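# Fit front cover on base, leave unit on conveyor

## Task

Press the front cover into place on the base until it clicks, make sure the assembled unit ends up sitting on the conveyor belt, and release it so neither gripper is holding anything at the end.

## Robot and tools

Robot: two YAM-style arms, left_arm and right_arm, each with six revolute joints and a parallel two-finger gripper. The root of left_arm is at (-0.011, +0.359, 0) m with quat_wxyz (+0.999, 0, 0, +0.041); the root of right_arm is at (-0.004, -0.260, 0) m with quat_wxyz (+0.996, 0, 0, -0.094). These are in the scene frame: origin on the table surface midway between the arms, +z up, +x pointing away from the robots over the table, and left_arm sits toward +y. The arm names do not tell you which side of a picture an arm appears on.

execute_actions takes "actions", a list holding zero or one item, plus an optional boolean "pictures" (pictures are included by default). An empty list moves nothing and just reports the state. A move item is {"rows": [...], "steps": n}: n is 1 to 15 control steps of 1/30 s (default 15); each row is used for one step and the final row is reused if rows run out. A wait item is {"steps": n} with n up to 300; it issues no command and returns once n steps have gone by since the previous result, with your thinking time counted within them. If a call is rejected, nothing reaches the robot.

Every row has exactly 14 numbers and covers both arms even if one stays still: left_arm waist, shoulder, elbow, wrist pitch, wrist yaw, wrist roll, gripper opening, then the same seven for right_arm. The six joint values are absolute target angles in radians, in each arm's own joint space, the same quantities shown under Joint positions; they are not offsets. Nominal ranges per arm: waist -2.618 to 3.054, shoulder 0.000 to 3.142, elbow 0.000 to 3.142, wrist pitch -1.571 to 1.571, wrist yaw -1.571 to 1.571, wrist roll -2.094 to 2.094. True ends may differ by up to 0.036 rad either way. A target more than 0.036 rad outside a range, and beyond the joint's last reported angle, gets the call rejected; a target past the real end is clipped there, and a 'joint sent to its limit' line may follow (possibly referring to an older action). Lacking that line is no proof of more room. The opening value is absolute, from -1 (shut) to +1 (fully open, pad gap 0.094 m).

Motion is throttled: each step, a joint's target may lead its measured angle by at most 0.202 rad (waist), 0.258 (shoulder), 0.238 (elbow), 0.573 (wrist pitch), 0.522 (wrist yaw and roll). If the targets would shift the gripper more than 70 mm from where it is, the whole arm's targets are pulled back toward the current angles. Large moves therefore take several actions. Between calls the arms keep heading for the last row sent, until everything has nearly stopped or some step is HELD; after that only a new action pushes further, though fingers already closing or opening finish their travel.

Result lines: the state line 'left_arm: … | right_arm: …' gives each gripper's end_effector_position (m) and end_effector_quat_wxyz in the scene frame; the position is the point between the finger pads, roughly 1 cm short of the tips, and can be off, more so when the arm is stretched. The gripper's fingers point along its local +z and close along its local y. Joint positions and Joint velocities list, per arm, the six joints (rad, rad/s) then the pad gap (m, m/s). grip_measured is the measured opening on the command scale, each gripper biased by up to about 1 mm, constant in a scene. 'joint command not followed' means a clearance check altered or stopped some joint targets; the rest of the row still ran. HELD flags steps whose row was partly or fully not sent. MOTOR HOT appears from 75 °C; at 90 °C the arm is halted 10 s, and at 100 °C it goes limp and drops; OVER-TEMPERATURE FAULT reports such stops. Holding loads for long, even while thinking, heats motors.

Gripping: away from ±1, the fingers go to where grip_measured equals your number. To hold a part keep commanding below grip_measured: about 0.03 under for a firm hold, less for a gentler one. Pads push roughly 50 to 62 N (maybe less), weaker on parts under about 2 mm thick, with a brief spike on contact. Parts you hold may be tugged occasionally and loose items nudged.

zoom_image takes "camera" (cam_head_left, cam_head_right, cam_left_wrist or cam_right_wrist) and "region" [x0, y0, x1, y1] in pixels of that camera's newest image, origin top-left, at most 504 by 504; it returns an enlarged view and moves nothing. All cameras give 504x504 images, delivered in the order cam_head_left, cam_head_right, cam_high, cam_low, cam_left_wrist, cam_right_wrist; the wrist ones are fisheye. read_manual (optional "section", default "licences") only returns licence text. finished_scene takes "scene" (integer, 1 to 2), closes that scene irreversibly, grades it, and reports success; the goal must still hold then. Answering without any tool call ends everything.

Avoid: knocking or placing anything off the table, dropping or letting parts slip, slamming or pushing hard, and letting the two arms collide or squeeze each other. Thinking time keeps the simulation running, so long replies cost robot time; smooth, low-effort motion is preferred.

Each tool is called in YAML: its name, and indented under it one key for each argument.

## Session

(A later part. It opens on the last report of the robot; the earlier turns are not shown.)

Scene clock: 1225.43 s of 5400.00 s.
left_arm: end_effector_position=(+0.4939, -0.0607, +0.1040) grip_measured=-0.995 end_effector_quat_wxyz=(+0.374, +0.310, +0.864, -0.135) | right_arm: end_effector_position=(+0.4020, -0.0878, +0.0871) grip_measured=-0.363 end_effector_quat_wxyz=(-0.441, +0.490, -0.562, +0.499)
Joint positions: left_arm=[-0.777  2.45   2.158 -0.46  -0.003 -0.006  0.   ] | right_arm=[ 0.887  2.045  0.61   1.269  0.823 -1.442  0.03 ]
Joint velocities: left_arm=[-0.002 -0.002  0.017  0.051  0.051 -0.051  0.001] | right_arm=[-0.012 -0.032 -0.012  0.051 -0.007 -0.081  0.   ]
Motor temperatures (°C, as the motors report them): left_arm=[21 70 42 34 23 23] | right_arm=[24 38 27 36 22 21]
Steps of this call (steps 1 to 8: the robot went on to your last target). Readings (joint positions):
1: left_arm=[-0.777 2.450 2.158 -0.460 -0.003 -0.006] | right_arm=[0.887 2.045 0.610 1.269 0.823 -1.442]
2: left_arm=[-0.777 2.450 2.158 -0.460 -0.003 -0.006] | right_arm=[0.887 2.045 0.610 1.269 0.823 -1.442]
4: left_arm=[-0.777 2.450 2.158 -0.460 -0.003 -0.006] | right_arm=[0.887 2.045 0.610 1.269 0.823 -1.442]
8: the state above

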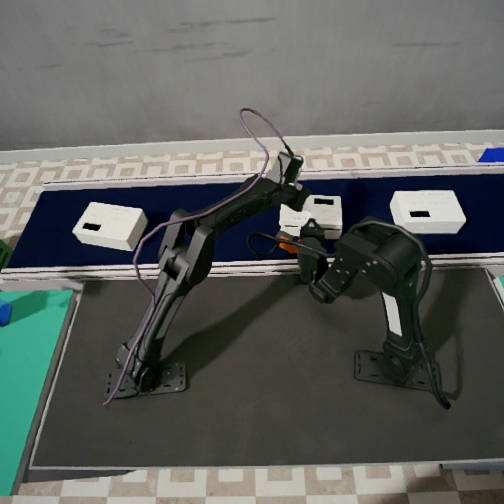

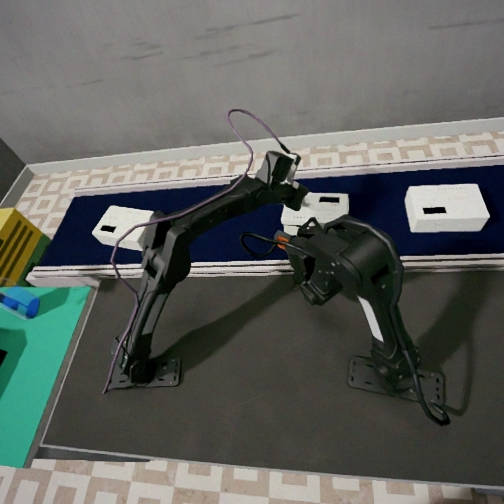

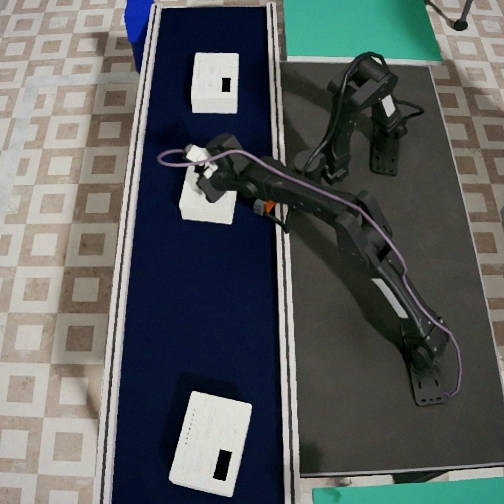

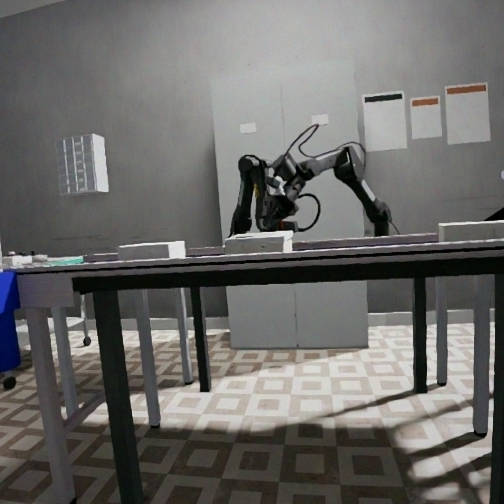

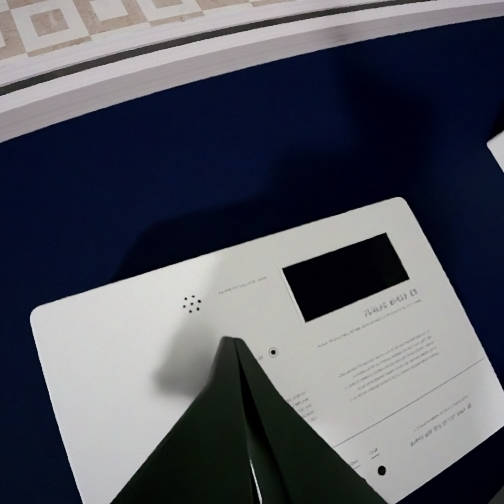

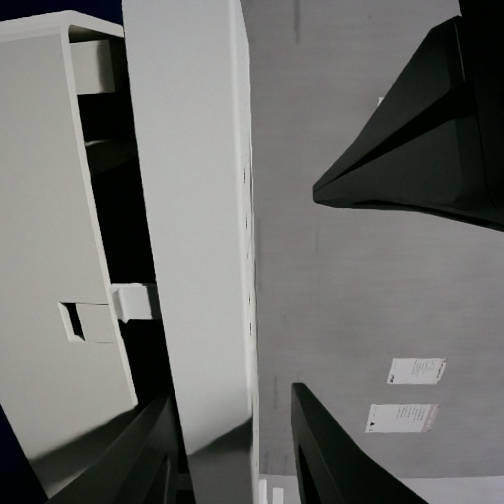

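execute_actions:
  actions:
    - {"rows":[[-0.755,2.40,2.17,-0.49,0,0,-1,0.884,2.055,0.605,1.28,0.82,-1.44,-0.36],[-0.74,2.37,2.155,-0.52,0,0,-1,0.884,2.055,0.605,1.28,0.82,-1.44,-0.36],[-0.72,2.33,2.135,-0.56,0,0,-1,0.884,2.055,0.605,1.28,0.82,-1.44,-0.36],[-0.70,2.29,2.115,-0.60,0,0,-1,0.884,2.055,0.605,1.28,0.82,-1.44,-0.36],[-0.68,2.25,2.095,-0.64,0,0,-1,0.884,2.055,0.605,1.28,0.82,-1.44,-0.36],[-0.66,2.21,2.075,-0.68,0,0,-1,0.884,2.055,0.605,1.28,0.82,-1.44,-0.36],[-0.64,2.17,2.055,-0.72,0,0,-1,0.884,2.055,0.605,1.28,0.82,-1.44,-0.36],[-0.62,2.13,2.035,-0.76,0,0,-1,0.884,2.055,0.605,1.28,0.82,-1.44,-0.36],[-0.60,2.09,2.015,-0.80,0,0,-1,0.884,2.055,0.605,1.28,0.82,-1.44,-0.36],[-0.58,2.05,1.995,-0.84,0,0,-1,0.884,2.055,0.605,1.28,0.82,-1.44,-0.36],[-0.56,2.01,1.975,-0.88,0,0,-1,0.884,2.055,0.605,1.28,0.82,-1.44,-0.36],[-0.54,1.97,1.955,-0.92,0,0,-1,0.884,2.055,0.605,1.28,0.82,-1.44,-0.36],[-0.52,1.93,1.935,-0.96,0,0,-1,0.884,2.055,0.605,1.28,0.82,-1.44,-0.36],[-0.50,1.89,1.915,-1.0,0,0,-1,0.884,2.055,0.605,1.28,0.82,-1.44,-0.36],[-0.48,1.85,1.895,-1.04,0,0,-1,0.884,2.055,0.605,1.28,0.82,-1.44,-0.36]],"steps":15}
  pictures: false

execute_actions:
  actions:
    - {"rows":[[-0.46,1.81,1.875,-1.08,0,0,-1,0.884,2.055,0.605,1.28,0.82,-1.44,-0.36],[-0.44,1.77,1.855,-1.12,0,0,-1,0.884,2.055,0.605,1.28,0.82,-1.44,-0.36],[-0.42,1.73,1.835,-1.16,0,0,-1,0.884,2.055,0.605,1.28,0.82,-1.44,-0.36],[-0.40,1.69,1.815,-1.20,0,0,-1,0.884,2.055,0.605,1.28,0.82,-1.44,-0.36],[-0.38,1.65,1.795,-1.24,0,0,-1,0.884,2.055,0.605,1.28,0.82,-1.44,-0.36],[-0.36,1.61,1.775,-1.27,0,0,-1,0.884,2.055,0.605,1.28,0.82,-1.44,-0.36],[-0.34,1.58,1.76,-1.29,0,0,-1,0.884,2.055,0.605,1.28,0.82,-1.44,-0.36],[-0.32,1.56,1.75,-1.30,0,0,-1,0.884,2.055,0.605,1.28,0.82,-1.44,-0.36],[-0.30,1.55,1.75,-1.30,0,0,-1,0.884,2.055,0.605,1.28,0.82,-1.44,-0.36]],"steps":15}
  pictures: false

execute_actions:
  actions:
    - {"steps":10}

zoom_image:
  camera: "cam_high"
  region: [160, 130, 290, 240]

zoom_image:
  camera: "cam_low"
  region: [210, 210, 330, 270]

zoom_image:
  camera: "cam_head_left"
  region: [260, 180, 360, 260]

Scene clock: 1265.27 s of 5400.00 s.
left_arm: end_effector_position=(+0.4728, +0.1291, +0.2362) grip_measured=-0.995 end_effector_quat_wxyz=(+0.354, +0.203, +0.909, -0.082) | right_arm: end_effector_position=(+0.4020, -0.0878, +0.0871) grip_measured=-0.363 end_effector_quat_wxyz=(-0.441, +0.490, -0.562, +0.499)
Joint positions: left_arm=[-0.526  1.968  1.956 -0.817  0.002 -0.006  0.   ] | right_arm=[ 0.887  2.045  0.61   1.269  0.823 -1.442  0.03 ]
Joint velocities: left_arm=[ 0.711 -1.38  -0.584 -1.121  0.037 -0.037  0.   ] | right_arm=[-0.002 -0.002  0.007 -0.066  0.037 -0.037 -0.   ]
Motor temperatures (°C, as the motors report them): left_arm=[21 72 42 34 23 23] | right_arm=[24 37 27 36 22 21]
Steps of this call (steps 1 to 15: the robot went on to your last target; steps 16 to 90: nothing new was sent; then 36.33 s passed at rest; steps 91 to 105: all 15 steps of this action). Readings (joint positions):
91: left_arm=[-0.777 2.448 2.158 -0.462 -0.002 -0.006] | right_arm=[0.887 2.045 0.610 1.269 0.823 -1.442]
92: left_arm=[-0.774 2.443 2.158 -0.472 -0.002 -0.006] | right_arm=[0.887 2.045 0.610 1.269 0.823 -1.442]
94: left_arm=[-0.762 2.409 2.138 -0.506 0.001 -0.006] | right_arm=[0.887 2.045 0.610 1.269 0.823 -1.442]
98: left_arm=[-0.699 2.279 2.079 -0.604 0.003 -0.006] | right_arm=[0.887 2.045 0.610 1.269 0.823 -1.442]
105: the state above

Scene clock: 1265.77 s of 5400.00 s.
left_arm: end_effector_position=(+0.3444, +0.2806, +0.2820) grip_measured=-0.995 end_effector_quat_wxyz=(+0.262, +0.103, +0.959, -0.029) | right_arm: end_effector_position=(+0.4020, -0.0878, +0.0871) grip_measured=-0.363 end_effector_quat_wxyz=(-0.441, +0.490, -0.562, +0.499)
Joint positions: left_arm=[-0.302  1.543  1.77  -1.265 -0.002 -0.006  0.   ] | right_arm=[ 0.887  2.045  0.61   1.269  0.823 -1.442  0.03 ]
Joint velocities: left_arm=[-0.007 -0.007 -0.125 -0.154  0.037  0.007 -0.   ] | right_arm=[ 0.007 -0.007 -0.002  0.022  0.081  0.037 -0.001]
Motor temperatures (°C, as the motors report them): left_arm=[21 71 42 34 23 23] | right_arm=[24 37 27 36 22 21]
Steps of this call (steps 1 to 15: all 15 steps of this action). Readings (joint positions):
1: left_arm=[-0.502 1.920 1.936 -0.856 0.002 -0.006] | right_arm=[0.887 2.045 0.610 1.269 0.823 -1.442]
2: left_arm=[-0.478 1.872 1.915 -0.896 0.001 -0.006] | right_arm=[0.887 2.045 0.610 1.269 0.823 -1.442]
4: left_arm=[-0.434 1.780 1.873 -0.980 0.000 -0.006] | right_arm=[0.887 2.045 0.610 1.269 0.823 -1.442]
8: left_arm=[-0.357 1.616 1.793 -1.147 -0.000 -0.006] | right_arm=[0.887 2.045 0.610 1.269 0.823 -1.442]
15: the state above

Scene clock: 1266.10 s of 5400.00 s.
left_arm: end_effector_position=(+0.3388, +0.2819, +0.2765) grip_measured=-0.995 end_effector_quat_wxyz=(+0.247, +0.104, +0.963, -0.027) | right_arm: end_effector_position=(+0.4020, -0.0878, +0.0871) grip_measured=-0.363 end_effector_quat_wxyz=(-0.441, +0.490, -0.562, +0.499)
Joint positions: left_arm=[-0.302  1.543  1.762 -1.287 -0.002 -0.006  0.   ] | right_arm=[ 0.887  2.045  0.61   1.269  0.823 -1.442  0.03 ]
Joint velocities: left_arm=[-0.012  0.012 -0.002 -0.095 -0.081 -0.037 -0.001] | right_arm=[-0.012 -0.002  0.002 -0.037  0.007  0.037  0.   ]
Motor temperatures (°C, as the motors report them): left_arm=[21 71 42 34 23 23] | right_arm=[24 37 27 36 22 21]
Steps of this call (steps 1 to 10: the robot went on to your last target). Readings (joint positions):
1: left_arm=[-0.302 1.543 1.766 -1.271 -0.002 -0.006] | right_arm=[0.887 2.045 0.610 1.269 0.823 -1.442]
2: left_arm=[-0.302 1.543 1.764 -1.276 -0.002 -0.006] | right_arm=[0.887 2.045 0.610 1.269 0.823 -1.442]
4: left_arm=[-0.302 1.543 1.762 -1.283 -0.002 -0.006] | right_arm=[0.887 2.045 0.610 1.269 0.823 -1.442]
8: left_arm=[-0.302 1.543 1.762 -1.286 -0.002 -0.006] | right_arm=[0.887 2.045 0.610 1.269 0.823 -1.442]
10: the state above

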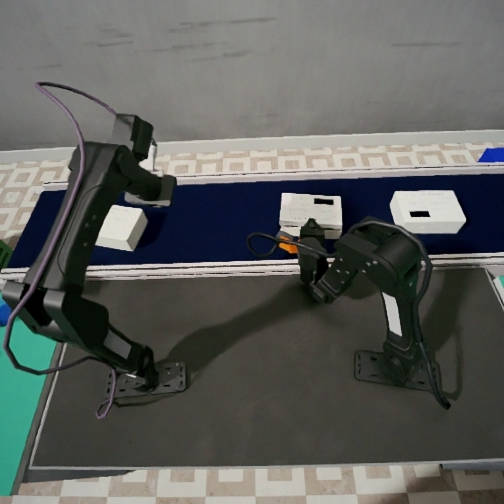

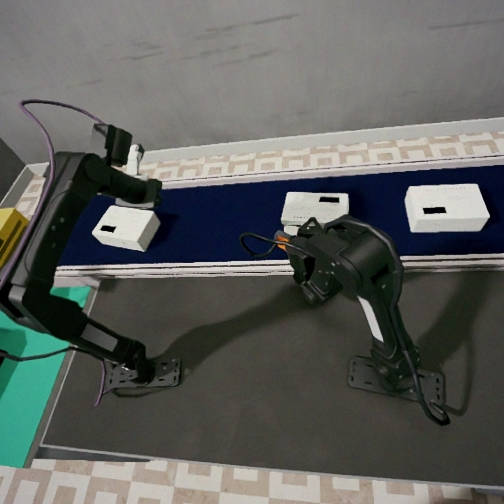

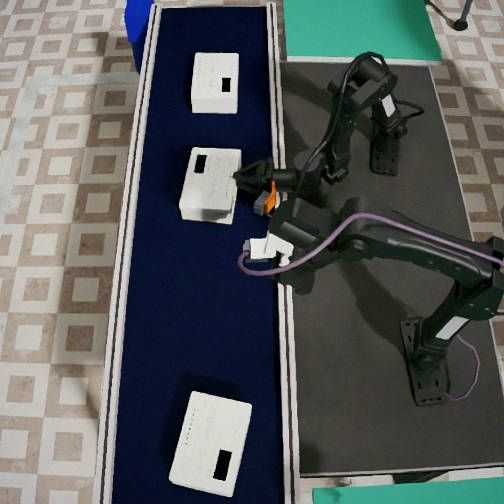

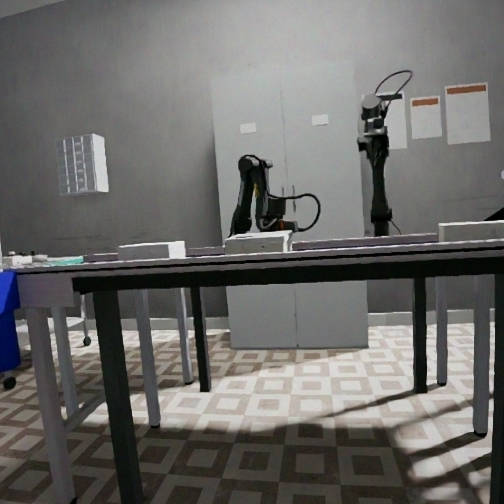

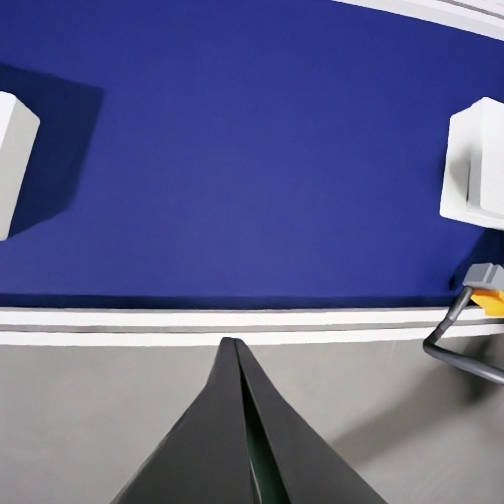

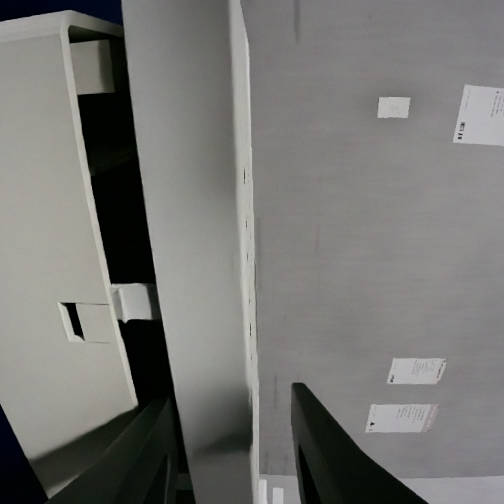

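Region (160, 130, 290, 240) of cam_high's 504x504 image, scaled by 3.877, with more detail than that image has; it fills the top 426 rows of this view, and the rest is white.

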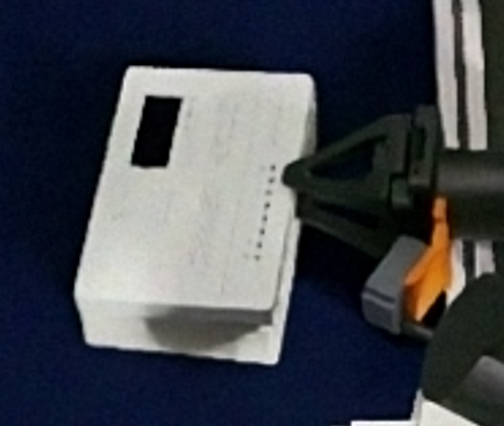

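Region (210, 210, 330, 270) of cam_low's 504x504 image, scaled by 4.200, with more detail than that image has.

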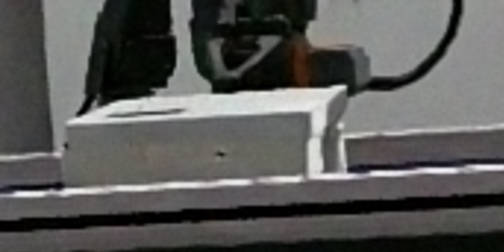

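Region (260, 180, 360, 260) of cam_head_left's 504x504 image, scaled by 5.040, with more detail than that image has; it fills the top 403 rows of this view, and the rest is white.

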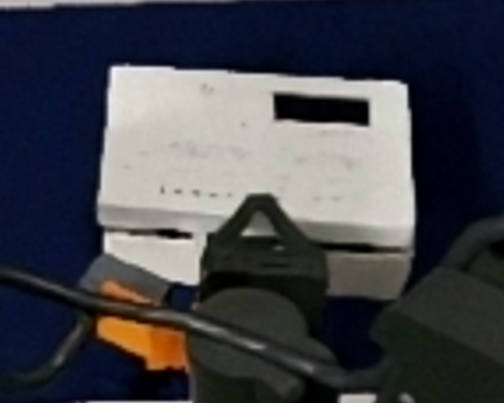

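zoom_image:
  camera: "cam_left_wrist"
  region: [404, 70, 504, 250]

zoom_image:
  camera: "cam_high"
  region: [170, 190, 250, 235]

Region (404, 70, 504, 250) of cam_left_wrist's 504x504 image, scaled by 2.800, with more detail than that image has.

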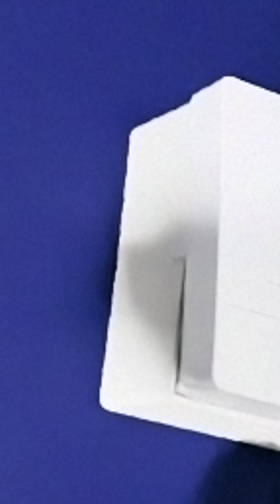

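Region (170, 190, 250, 235) of cam_high's 504x504 image, scaled by 6.300, with more detail than that image has; it fills the top 284 rows of this view, and the rest is white.

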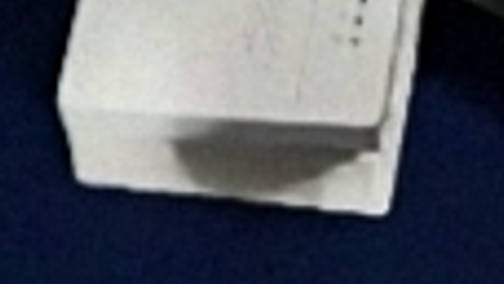

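execute_actions:
  actions:
    - {"rows":[[-0.30,1.55,1.75,-1.30,0,0,-1,0.887,2.055,0.605,1.285,0.825,-1.44,-0.40],[-0.30,1.55,1.75,-1.30,0,0,-1,0.887,2.055,0.605,1.29,0.825,-1.44,-0.44],[-0.30,1.55,1.75,-1.30,0,0,-1,0.887,2.055,0.605,1.295,0.825,-1.44,-0.48],[-0.30,1.55,1.75,-1.30,0,0,-1,0.887,2.055,0.605,1.30,0.825,-1.44,-0.52],[-0.30,1.55,1.75,-1.30,0,0,-1,0.887,2.055,0.605,1.30,0.825,-1.44,-0.56],[-0.30,1.55,1.75,-1.30,0,0,-1,0.887,2.055,0.605,1.30,0.825,-1.44,-0.60],[-0.30,1.55,1.75,-1.30,0,0,-1,0.887,2.055,0.605,1.30,0.825,-1.44,-0.64],[-0.30,1.55,1.75,-1.30,0,0,-1,0.887,2.055,0.605,1.30,0.825,-1.44,-0.68],[-0.30,1.55,1.75,-1.30,0,0,-1,0.887,2.055,0.605,1.30,0.825,-1.44,-0.68],[-0.30,1.55,1.75,-1.30,0,0,-1,0.887,2.055,0.605,1.30,0.832,-1.44,-0.68],[-0.30,1.55,1.75,-1.30,0,0,-1,0.887,2.055,0.605,1.30,0.838,-1.44,-0.68],[-0.30,1.55,1.75,-1.30,0,0,-1,0.887,2.055,0.605,1.30,0.844,-1.44,-0.68],[-0.30,1.55,1.75,-1.30,0,0,-1,0.887,2.055,0.605,1.30,0.85,-1.44,-0.68]],"steps":15}
  pictures: false

execute_actions:
  actions:
    - {"steps":15}

zoom_image:
  camera: "cam_low"
  region: [210, 210, 330, 270]

Scene clock: 1291.73 s of 5400.00 s.
left_arm: end_effector_position=(+0.3385, +0.2819, +0.2763) grip_measured=-0.995 end_effector_quat_wxyz=(+0.246, +0.104, +0.963, -0.027) | right_arm: end_effector_position=(+0.4021, -0.0883, +0.0884) grip_measured=-0.646 end_effector_quat_wxyz=(-0.443, +0.487, -0.563, +0.500)
Joint positions: left_arm=[-0.302  1.543  1.762 -1.289 -0.002 -0.006  0.   ] | right_arm=[ 0.887  2.045  0.61   1.276  0.826 -1.442  0.017]
Joint velocities: left_arm=[-0.007 -0.002 -0.022  0.037  0.007 -0.022  0.001] | right_arm=[ 0.002  0.002 -0.002  0.066  0.037 -0.051 -0.001]
Motor temperatures (°C, as the motors report them): left_arm=[21 56 38 33 23 23] | right_arm=[24 37 27 36 22 21]
Steps of this call (steps 1 to 30: the robot went on to your last target; steps 31 to 90: nothing new was sent; then 22.13 s passed at rest; steps 91 to 105: all 15 steps of this action). Readings (joint positions):
91: left_arm=[-0.302 1.543 1.762 -1.288 -0.002 -0.006] | right_arm=[0.887 2.045 0.610 1.269 0.823 -1.442]
92: left_arm=[-0.302 1.543 1.762 -1.288 -0.002 -0.006] | right_arm=[0.887 2.045 0.610 1.270 0.823 -1.442]
94: left_arm=[-0.302 1.543 1.762 -1.288 -0.002 -0.006] | right_arm=[0.887 2.045 0.610 1.271 0.823 -1.442]
98: left_arm=[-0.302 1.543 1.762 -1.289 -0.002 -0.006] | right_arm=[0.887 2.045 0.610 1.275 0.823 -1.442]
105: the state above

Scene clock: 1292.23 s of 5400.00 s.
left_arm: end_effector_position=(+0.3385, +0.2819, +0.2763) grip_measured=-0.995 end_effector_quat_wxyz=(+0.246, +0.104, +0.963, -0.027) | right_arm: end_effector_position=(+0.4021, -0.0883, +0.0884) grip_measured=-0.646 end_effector_quat_wxyz=(-0.443, +0.487, -0.563, +0.500)
Joint positions: left_arm=[-0.302  1.543  1.762 -1.289 -0.002 -0.006  0.   ] | right_arm=[ 0.887  2.045  0.61   1.276  0.826 -1.442  0.017]
Joint velocities: left_arm=[ 0.007  0.007 -0.007  0.022  0.007 -0.095 -0.001] | right_arm=[-0.012  0.002 -0.007 -0.051 -0.022  0.066  0.001]
Motor temperatures (°C, as the motors report them): left_arm=[21 56 38 33 23 23] | right_arm=[24 37 27 36 22 21]
Steps of this call (steps 1 to 15: the robot went on to your last target). Readings (joint positions):
1: left_arm=[-0.302 1.543 1.762 -1.289 -0.002 -0.006] | right_arm=[0.887 2.045 0.610 1.276 0.826 -1.442]
2: left_arm=[-0.302 1.543 1.762 -1.289 -0.002 -0.006] | right_arm=[0.887 2.045 0.610 1.276 0.826 -1.442]
4: left_arm=[-0.302 1.543 1.762 -1.289 -0.002 -0.006] | right_arm=[0.887 2.045 0.610 1.276 0.826 -1.442]
8: left_arm=[-0.302 1.543 1.762 -1.289 -0.002 -0.006] | right_arm=[0.887 2.045 0.610 1.276 0.826 -1.442]
15: the state above
All arms were judged still, so your last target was given up. Only a new action makes them travel on or press farther. Fingers that are still opening or closing keep moving.

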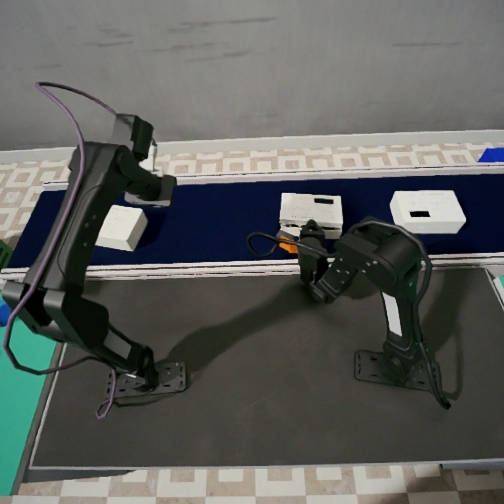

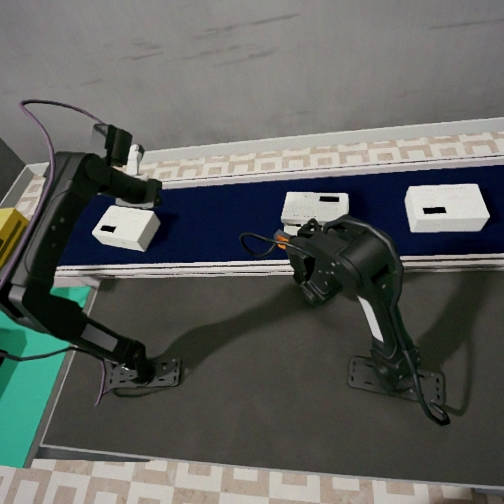

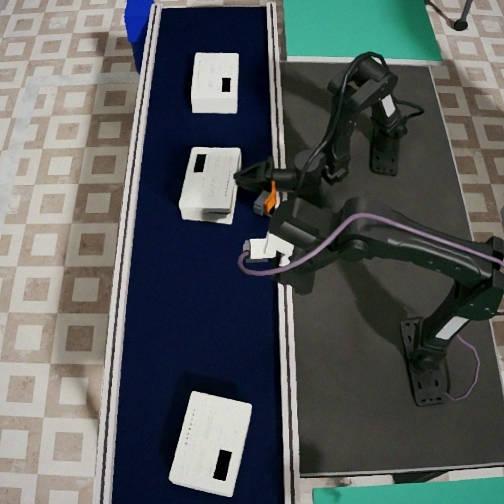

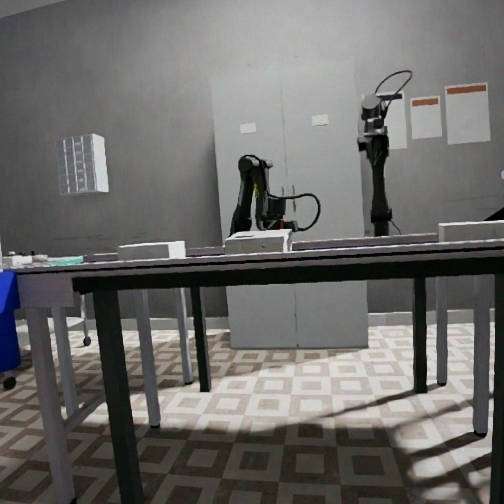

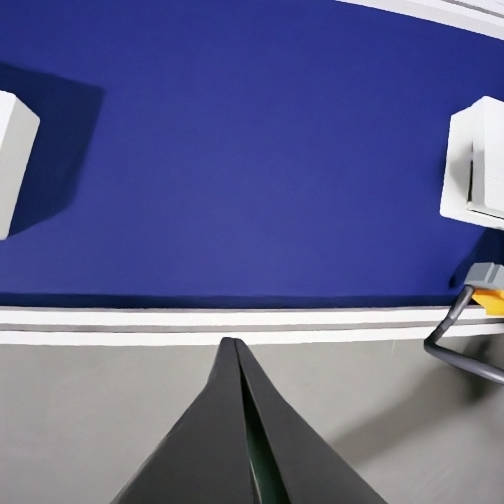

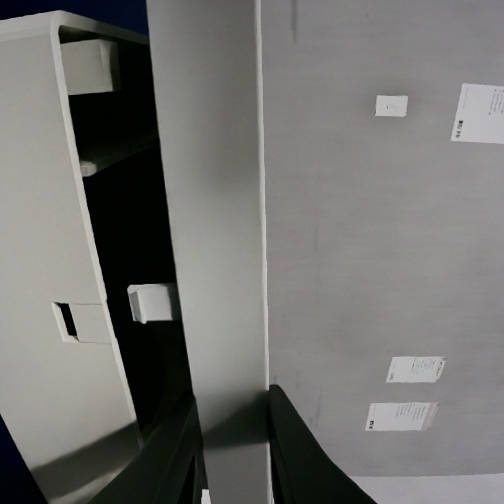

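Region (210, 210, 330, 270) of cam_low's 504x504 image, scaled by 4.200, with more detail than that image has.

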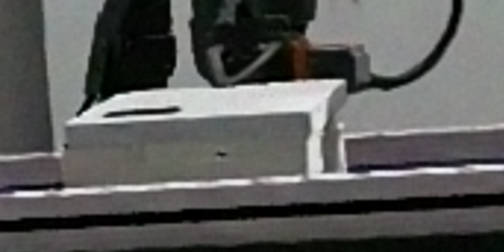

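zoom_image:
  camera: "cam_left_wrist"
  region: [424, 90, 504, 230]

zoom_image:
  camera: "cam_right_wrist"
  region: [30, 0, 230, 200]

Region (424, 90, 504, 230) of cam_left_wrist's 504x504 image, scaled by 3.600, with more detail than that image has; it fills the left 288 columns of this view, and the rest is white.

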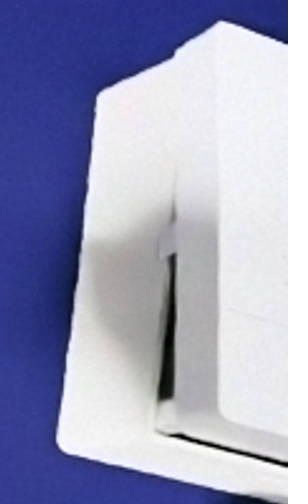

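Region (30, 0, 230, 200) of cam_right_wrist's 504x504 image, scaled by 2.520, with more detail than that image has.

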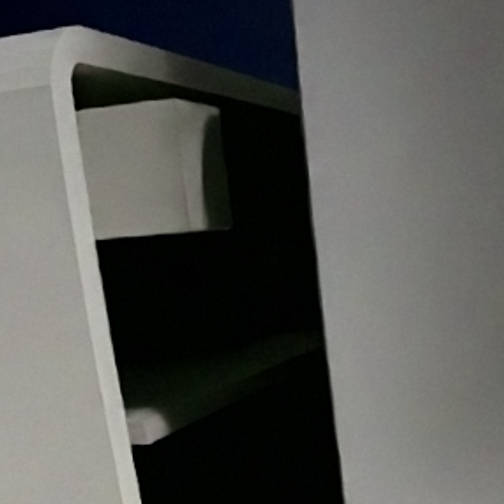

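execute_actions:
  actions:
    - {"rows":[[-0.30,1.55,1.75,-1.30,0,0,-1,0.887,2.055,0.605,1.308,0.83,-1.44,-0.70],[-0.30,1.55,1.75,-1.30,0,0,-1,0.887,2.055,0.605,1.314,0.825,-1.44,-0.70],[-0.30,1.55,1.75,-1.30,0,0,-1,0.887,2.055,0.605,1.32,0.825,-1.44,-0.70],[-0.30,1.55,1.75,-1.30,0,0,-1,0.887,2.055,0.605,1.326,0.825,-1.44,-0.70],[-0.30,1.55,1.75,-1.30,0,0,-1,0.887,2.055,0.605,1.332,0.825,-1.44,-0.70],[-0.30,1.55,1.75,-1.30,0,0,-1,0.887,2.055,0.605,1.338,0.825,-1.44,-0.70],[-0.30,1.55,1.75,-1.30,0,0,-1,0.887,2.055,0.605,1.345,0.825,-1.44,-0.70]],"steps":15}

zoom_image:
  camera: "cam_left_wrist"
  region: [424, 90, 504, 230]

zoom_image:
  camera: "cam_low"
  region: [210, 210, 330, 270]

Scene clock: 1318.13 s of 5400.00 s.
left_arm: end_effector_position=(+0.3385, +0.2819, +0.2763) grip_measured=-0.995 end_effector_quat_wxyz=(+0.246, +0.104, +0.963, -0.027) | right_arm: end_effector_position=(+0.4027, -0.0877, +0.0933) grip_measured=-0.646 end_effector_quat_wxyz=(+0.452, -0.479, +0.562, -0.500)
Joint positions: left_arm=[-0.302  1.543  1.762 -1.289 -0.002 -0.006  0.   ] | right_arm=[ 0.887  2.045  0.61   1.302  0.825 -1.442  0.017]
Joint velocities: left_arm=[-0.002 -0.022  0.002 -0.037  0.022  0.022 -0.001] | right_arm=[ 0.017  0.007  0.002 -0.037 -0.007  0.051 -0.   ]
Motor temperatures (°C, as the motors report them): left_arm=[21 52 37 32 23 23] | right_arm=[24 37 27 36 22 21]
Steps of this call (steps 1 to 90: nothing new was sent; then 22.40 s passed at rest; steps 91 to 105: all 15 steps of this action). Readings (joint positions):
91: left_arm=[-0.302 1.543 1.762 -1.289 -0.002 -0.006] | right_arm=[0.887 2.045 0.610 1.277 0.826 -1.442]
92: left_arm=[-0.302 1.543 1.762 -1.289 -0.002 -0.006] | right_arm=[0.887 2.045 0.610 1.277 0.825 -1.442]
94: left_arm=[-0.302 1.543 1.762 -1.289 -0.002 -0.006] | right_arm=[0.887 2.045 0.610 1.281 0.825 -1.442]
98: left_arm=[-0.302 1.543 1.762 -1.289 -0.002 -0.006] | right_arm=[0.887 2.045 0.610 1.293 0.825 -1.442]
105: the state above

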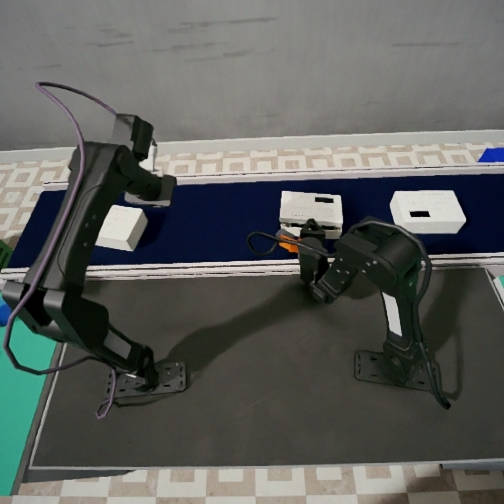

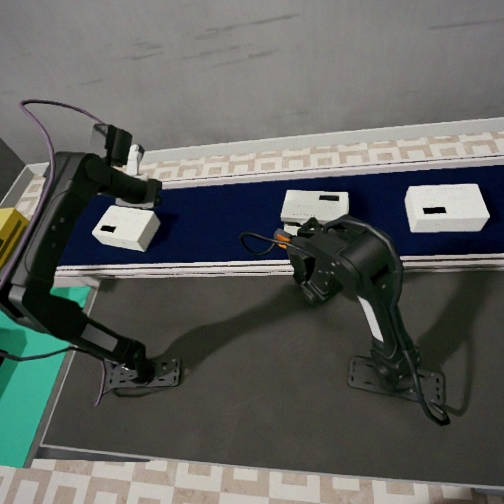

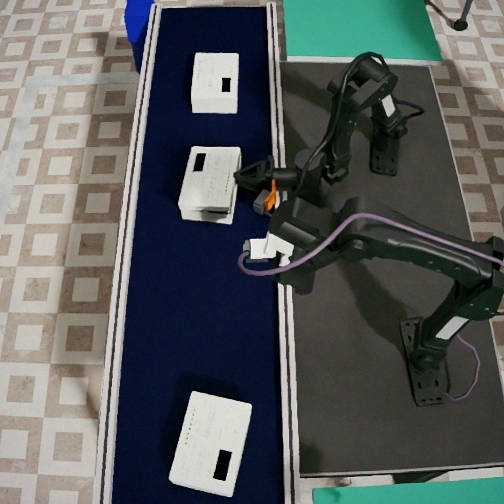

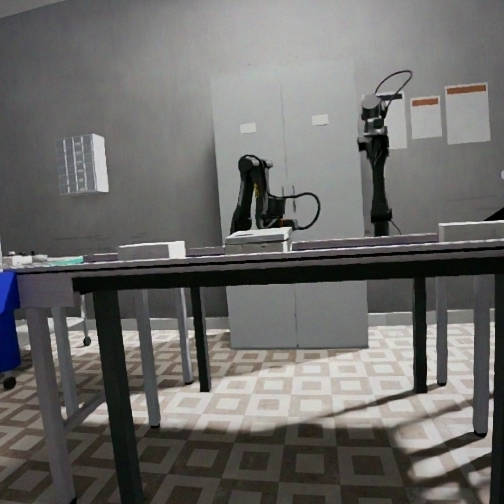

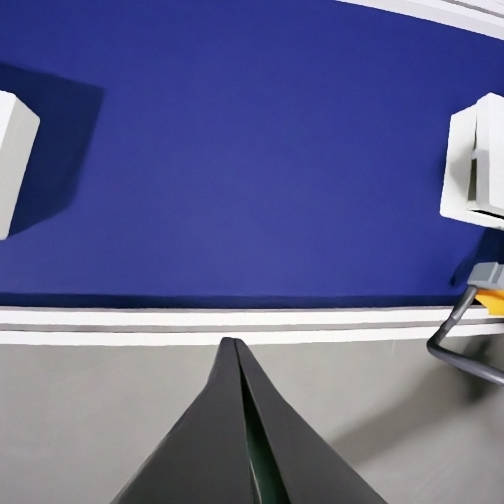

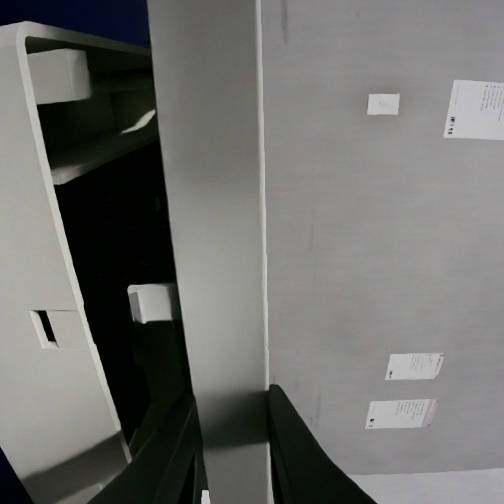

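Region (424, 90, 504, 230) of cam_left_wrist's 504x504 image, scaled by 3.600, with more detail than that image has; it fills the left 288 columns of this view, and the rest is white.

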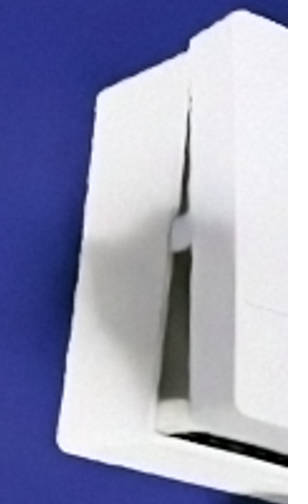

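Region (210, 210, 330, 270) of cam_low's 504x504 image, scaled by 4.200, with more detail than that image has.

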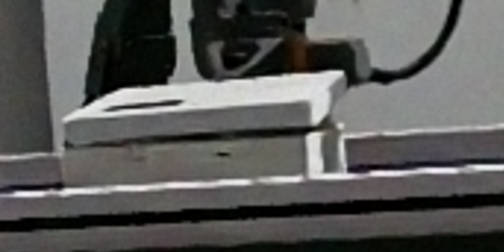

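execute_actions:
  actions:
    - {"rows":[[-0.30,1.55,1.75,-1.30,0,0,-1,0.884,2.055,0.605,1.345,0.83,-1.44,-0.70],[-0.30,1.55,1.75,-1.30,0,0,-1,0.881,2.055,0.605,1.345,0.835,-1.44,-0.70],[-0.30,1.55,1.75,-1.30,0,0,-1,0.878,2.055,0.605,1.345,0.84,-1.44,-0.70],[-0.30,1.55,1.75,-1.30,0,0,-1,0.876,2.055,0.605,1.345,0.843,-1.44,-0.70],[-0.30,1.55,1.75,-1.30,0,0,-1,0.874,2.055,0.605,1.345,0.846,-1.44,-0.70]],"steps":15}

zoom_image:
  camera: "cam_low"
  region: [210, 210, 330, 270]

zoom_image:
  camera: "cam_left_wrist"
  region: [424, 90, 504, 230]

Scene clock: 1329.43 s of 5400.00 s.
left_arm: end_effector_position=(+0.3385, +0.2819, +0.2763) grip_measured=-0.995 end_effector_quat_wxyz=(+0.246, +0.104, +0.963, -0.027) | right_arm: end_effector_position=(+0.4029, -0.0886, +0.0936) grip_measured=-0.646 end_effector_quat_wxyz=(+0.452, -0.477, +0.563, -0.501)
Joint positions: left_arm=[-0.302  1.543  1.762 -1.289 -0.002 -0.006  0.   ] | right_arm=[ 0.886  2.045  0.61   1.304  0.827 -1.442  0.017]
Joint velocities: left_arm=[-0.012  0.007 -0.022  0.022  0.007 -0.066 -0.   ] | right_arm=[ 0.002  0.012 -0.012 -0.007 -0.066  0.051  0.001]
Motor temperatures (°C, as the motors report them): left_arm=[21 51 37 32 23 23] | right_arm=[24 37 27 37 22 21]
Steps of this call (steps 1 to 15: the robot went on to your last target; steps 16 to 90: nothing new was sent; then 7.80 s passed at rest; steps 91 to 105: all 15 steps of this action). Readings (joint positions):
91: left_arm=[-0.302 1.543 1.762 -1.289 -0.002 -0.006] | right_arm=[0.887 2.045 0.610 1.302 0.825 -1.442]
92: left_arm=[-0.302 1.543 1.762 -1.289 -0.002 -0.006] | right_arm=[0.887 2.045 0.610 1.302 0.825 -1.442]
94: left_arm=[-0.302 1.543 1.762 -1.289 -0.002 -0.006] | right_arm=[0.887 2.045 0.610 1.302 0.826 -1.442]
98: left_arm=[-0.302 1.543 1.762 -1.289 -0.002 -0.006] | right_arm=[0.886 2.045 0.610 1.303 0.827 -1.442]
105: the state above

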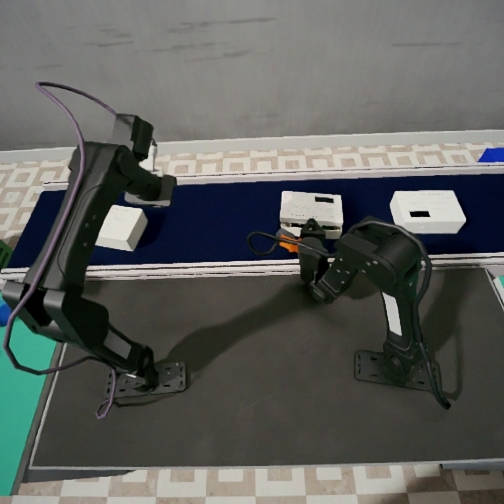

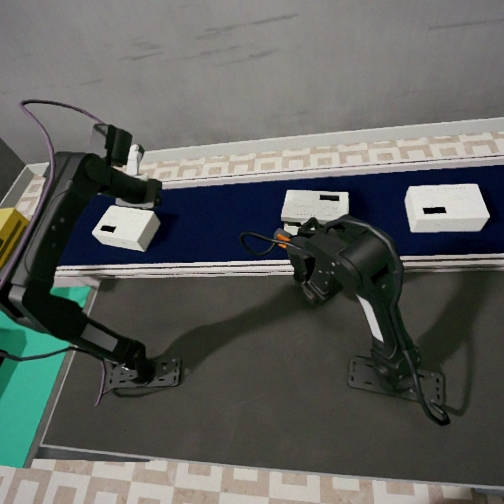

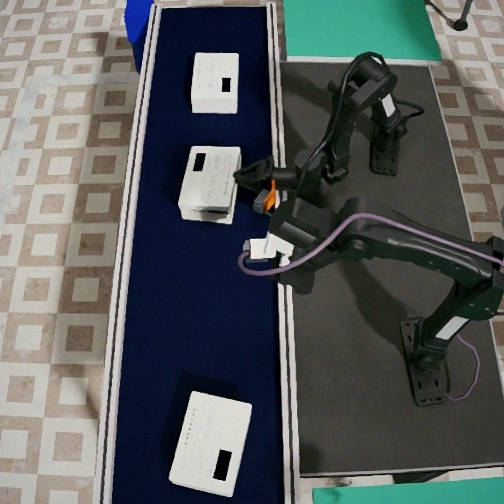

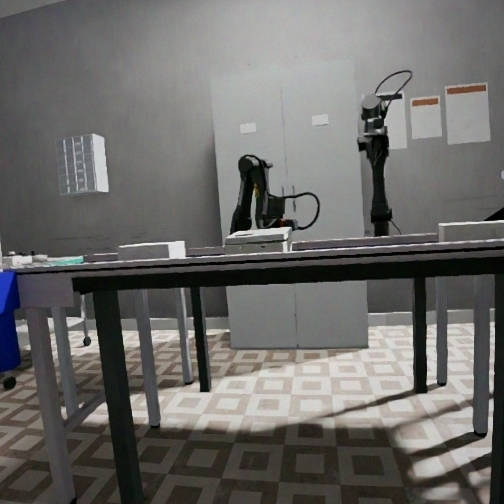

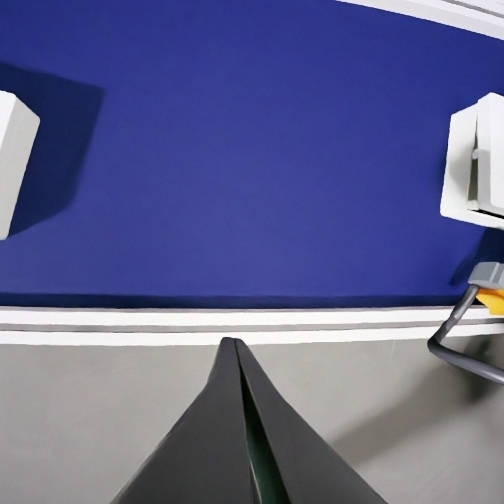

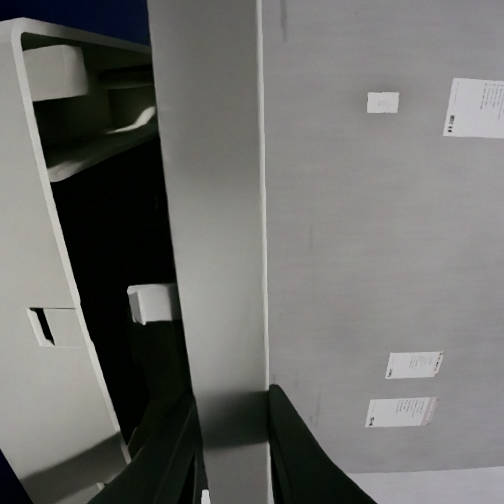

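Region (210, 210, 330, 270) of cam_low's 504x504 image, scaled by 4.200, with more detail than that image has.

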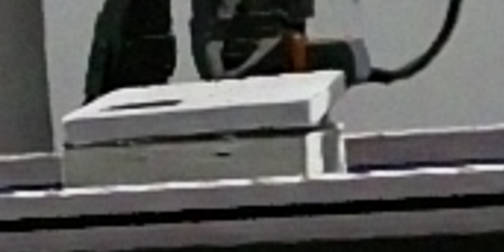

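Region (424, 90, 504, 230) of cam_left_wrist's 504x504 image, scaled by 3.600, with more detail than that image has; it fills the left 288 columns of this view, and the rest is white.

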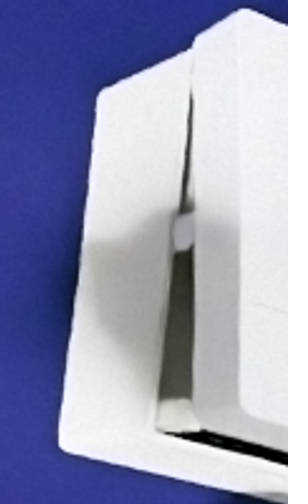

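execute_actions:
  actions: []

Scene clock: 1352.20 s of 5400.00 s.
left_arm: end_effector_position=(+0.3385, +0.2819, +0.2763) grip_measured=-0.995 end_effector_quat_wxyz=(+0.246, +0.104, +0.963, -0.027) | right_arm: end_effector_position=(+0.4029, -0.0886, +0.0936) grip_measured=-0.646 end_effector_quat_wxyz=(+0.452, -0.477, +0.563, -0.501)
Joint positions: left_arm=[-0.302  1.543  1.762 -1.289 -0.002 -0.006  0.   ] | right_arm=[ 0.886  2.045  0.61   1.304  0.827 -1.442  0.017]
Joint velocities: left_arm=[ 0.002  0.012  0.002 -0.022 -0.066  0.022 -0.001] | right_arm=[ 0.007  0.002  0.002  0.007 -0.022  0.007  0.001]
Motor temperatures (°C, as the motors report them): left_arm=[21 50 36 32 23 23] | right_arm=[24 37 27 37 22 21]
Steps of this call (steps 1 to 15: the robot went on to your last target; steps 16 to 90: nothing new was sent; then 19.77 s passed at rest). Readings (joint positions):
1: left_arm=[-0.302 1.543 1.762 -1.289 -0.002 -0.006] | right_arm=[0.886 2.045 0.610 1.304 0.827 -1.442]
2: left_arm=[-0.302 1.543 1.762 -1.289 -0.002 -0.006] | right_arm=[0.886 2.045 0.610 1.304 0.827 -1.442]
4: left_arm=[-0.302 1.543 1.762 -1.289 -0.002 -0.006] | right_arm=[0.886 2.045 0.610 1.304 0.827 -1.442]
8: left_arm=[-0.302 1.543 1.762 -1.289 -0.002 -0.006] | right_arm=[0.886 2.045 0.610 1.304 0.827 -1.442]
90: the state above
All arms were judged still, so your last target was given up. Only a new action makes them travel on or press farther. Fingers that are still opening or closing keep moving.

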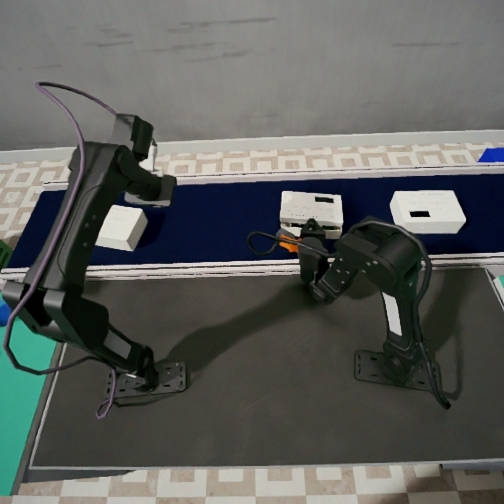

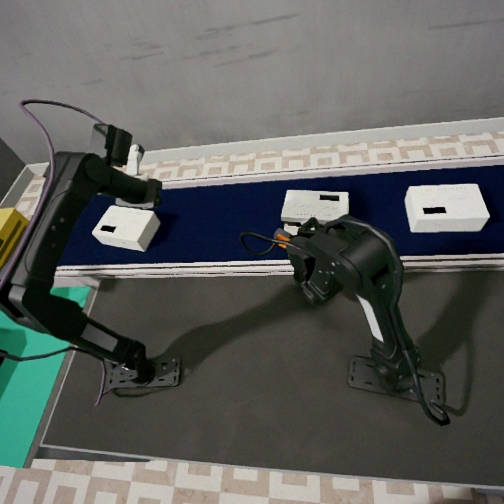

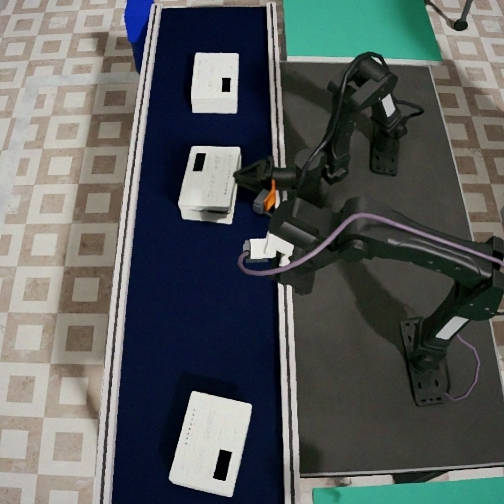

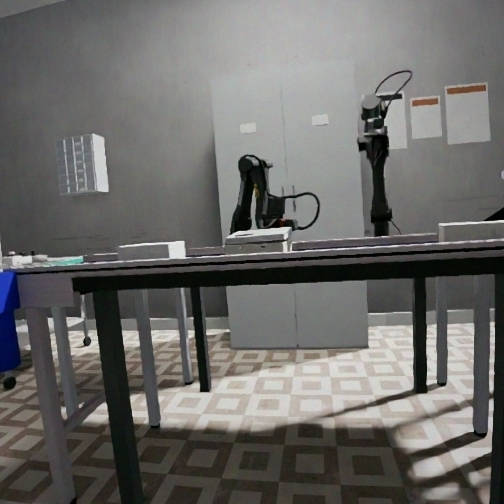

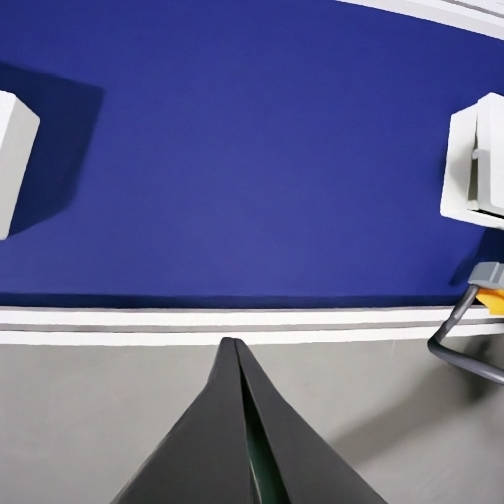

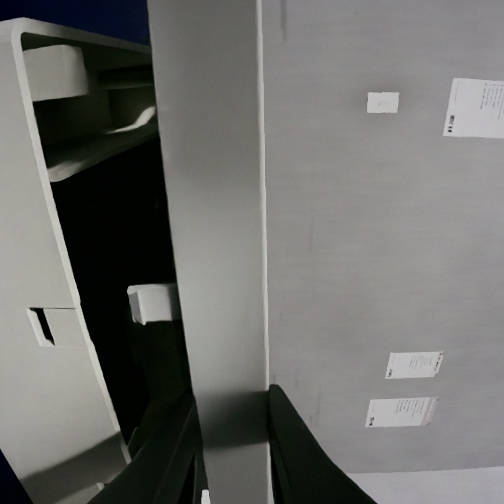

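zoom_image:
  camera: "cam_high"
  region: [160, 40, 290, 240]

zoom_image:
  camera: "cam_left_wrist"
  region: [424, 80, 504, 240]

Region (160, 40, 290, 240) of cam_high's 504x504 image, scaled by 2.520, with more detail than that image has; it fills the left 328 columns of this view, and the rest is white.

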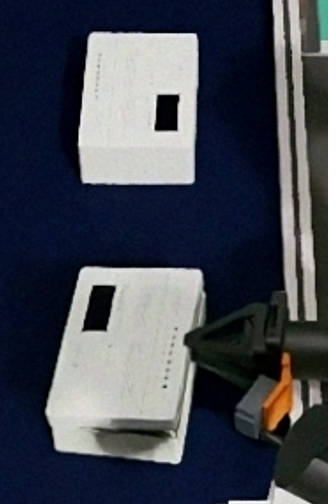

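Region (424, 80, 504, 240) of cam_left_wrist's 504x504 image, scaled by 3.150, with more detail than that image has.

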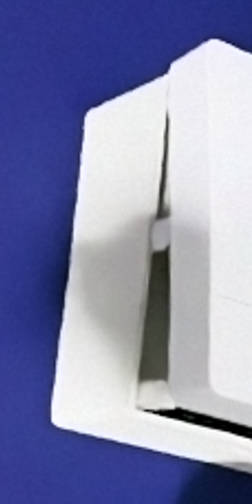

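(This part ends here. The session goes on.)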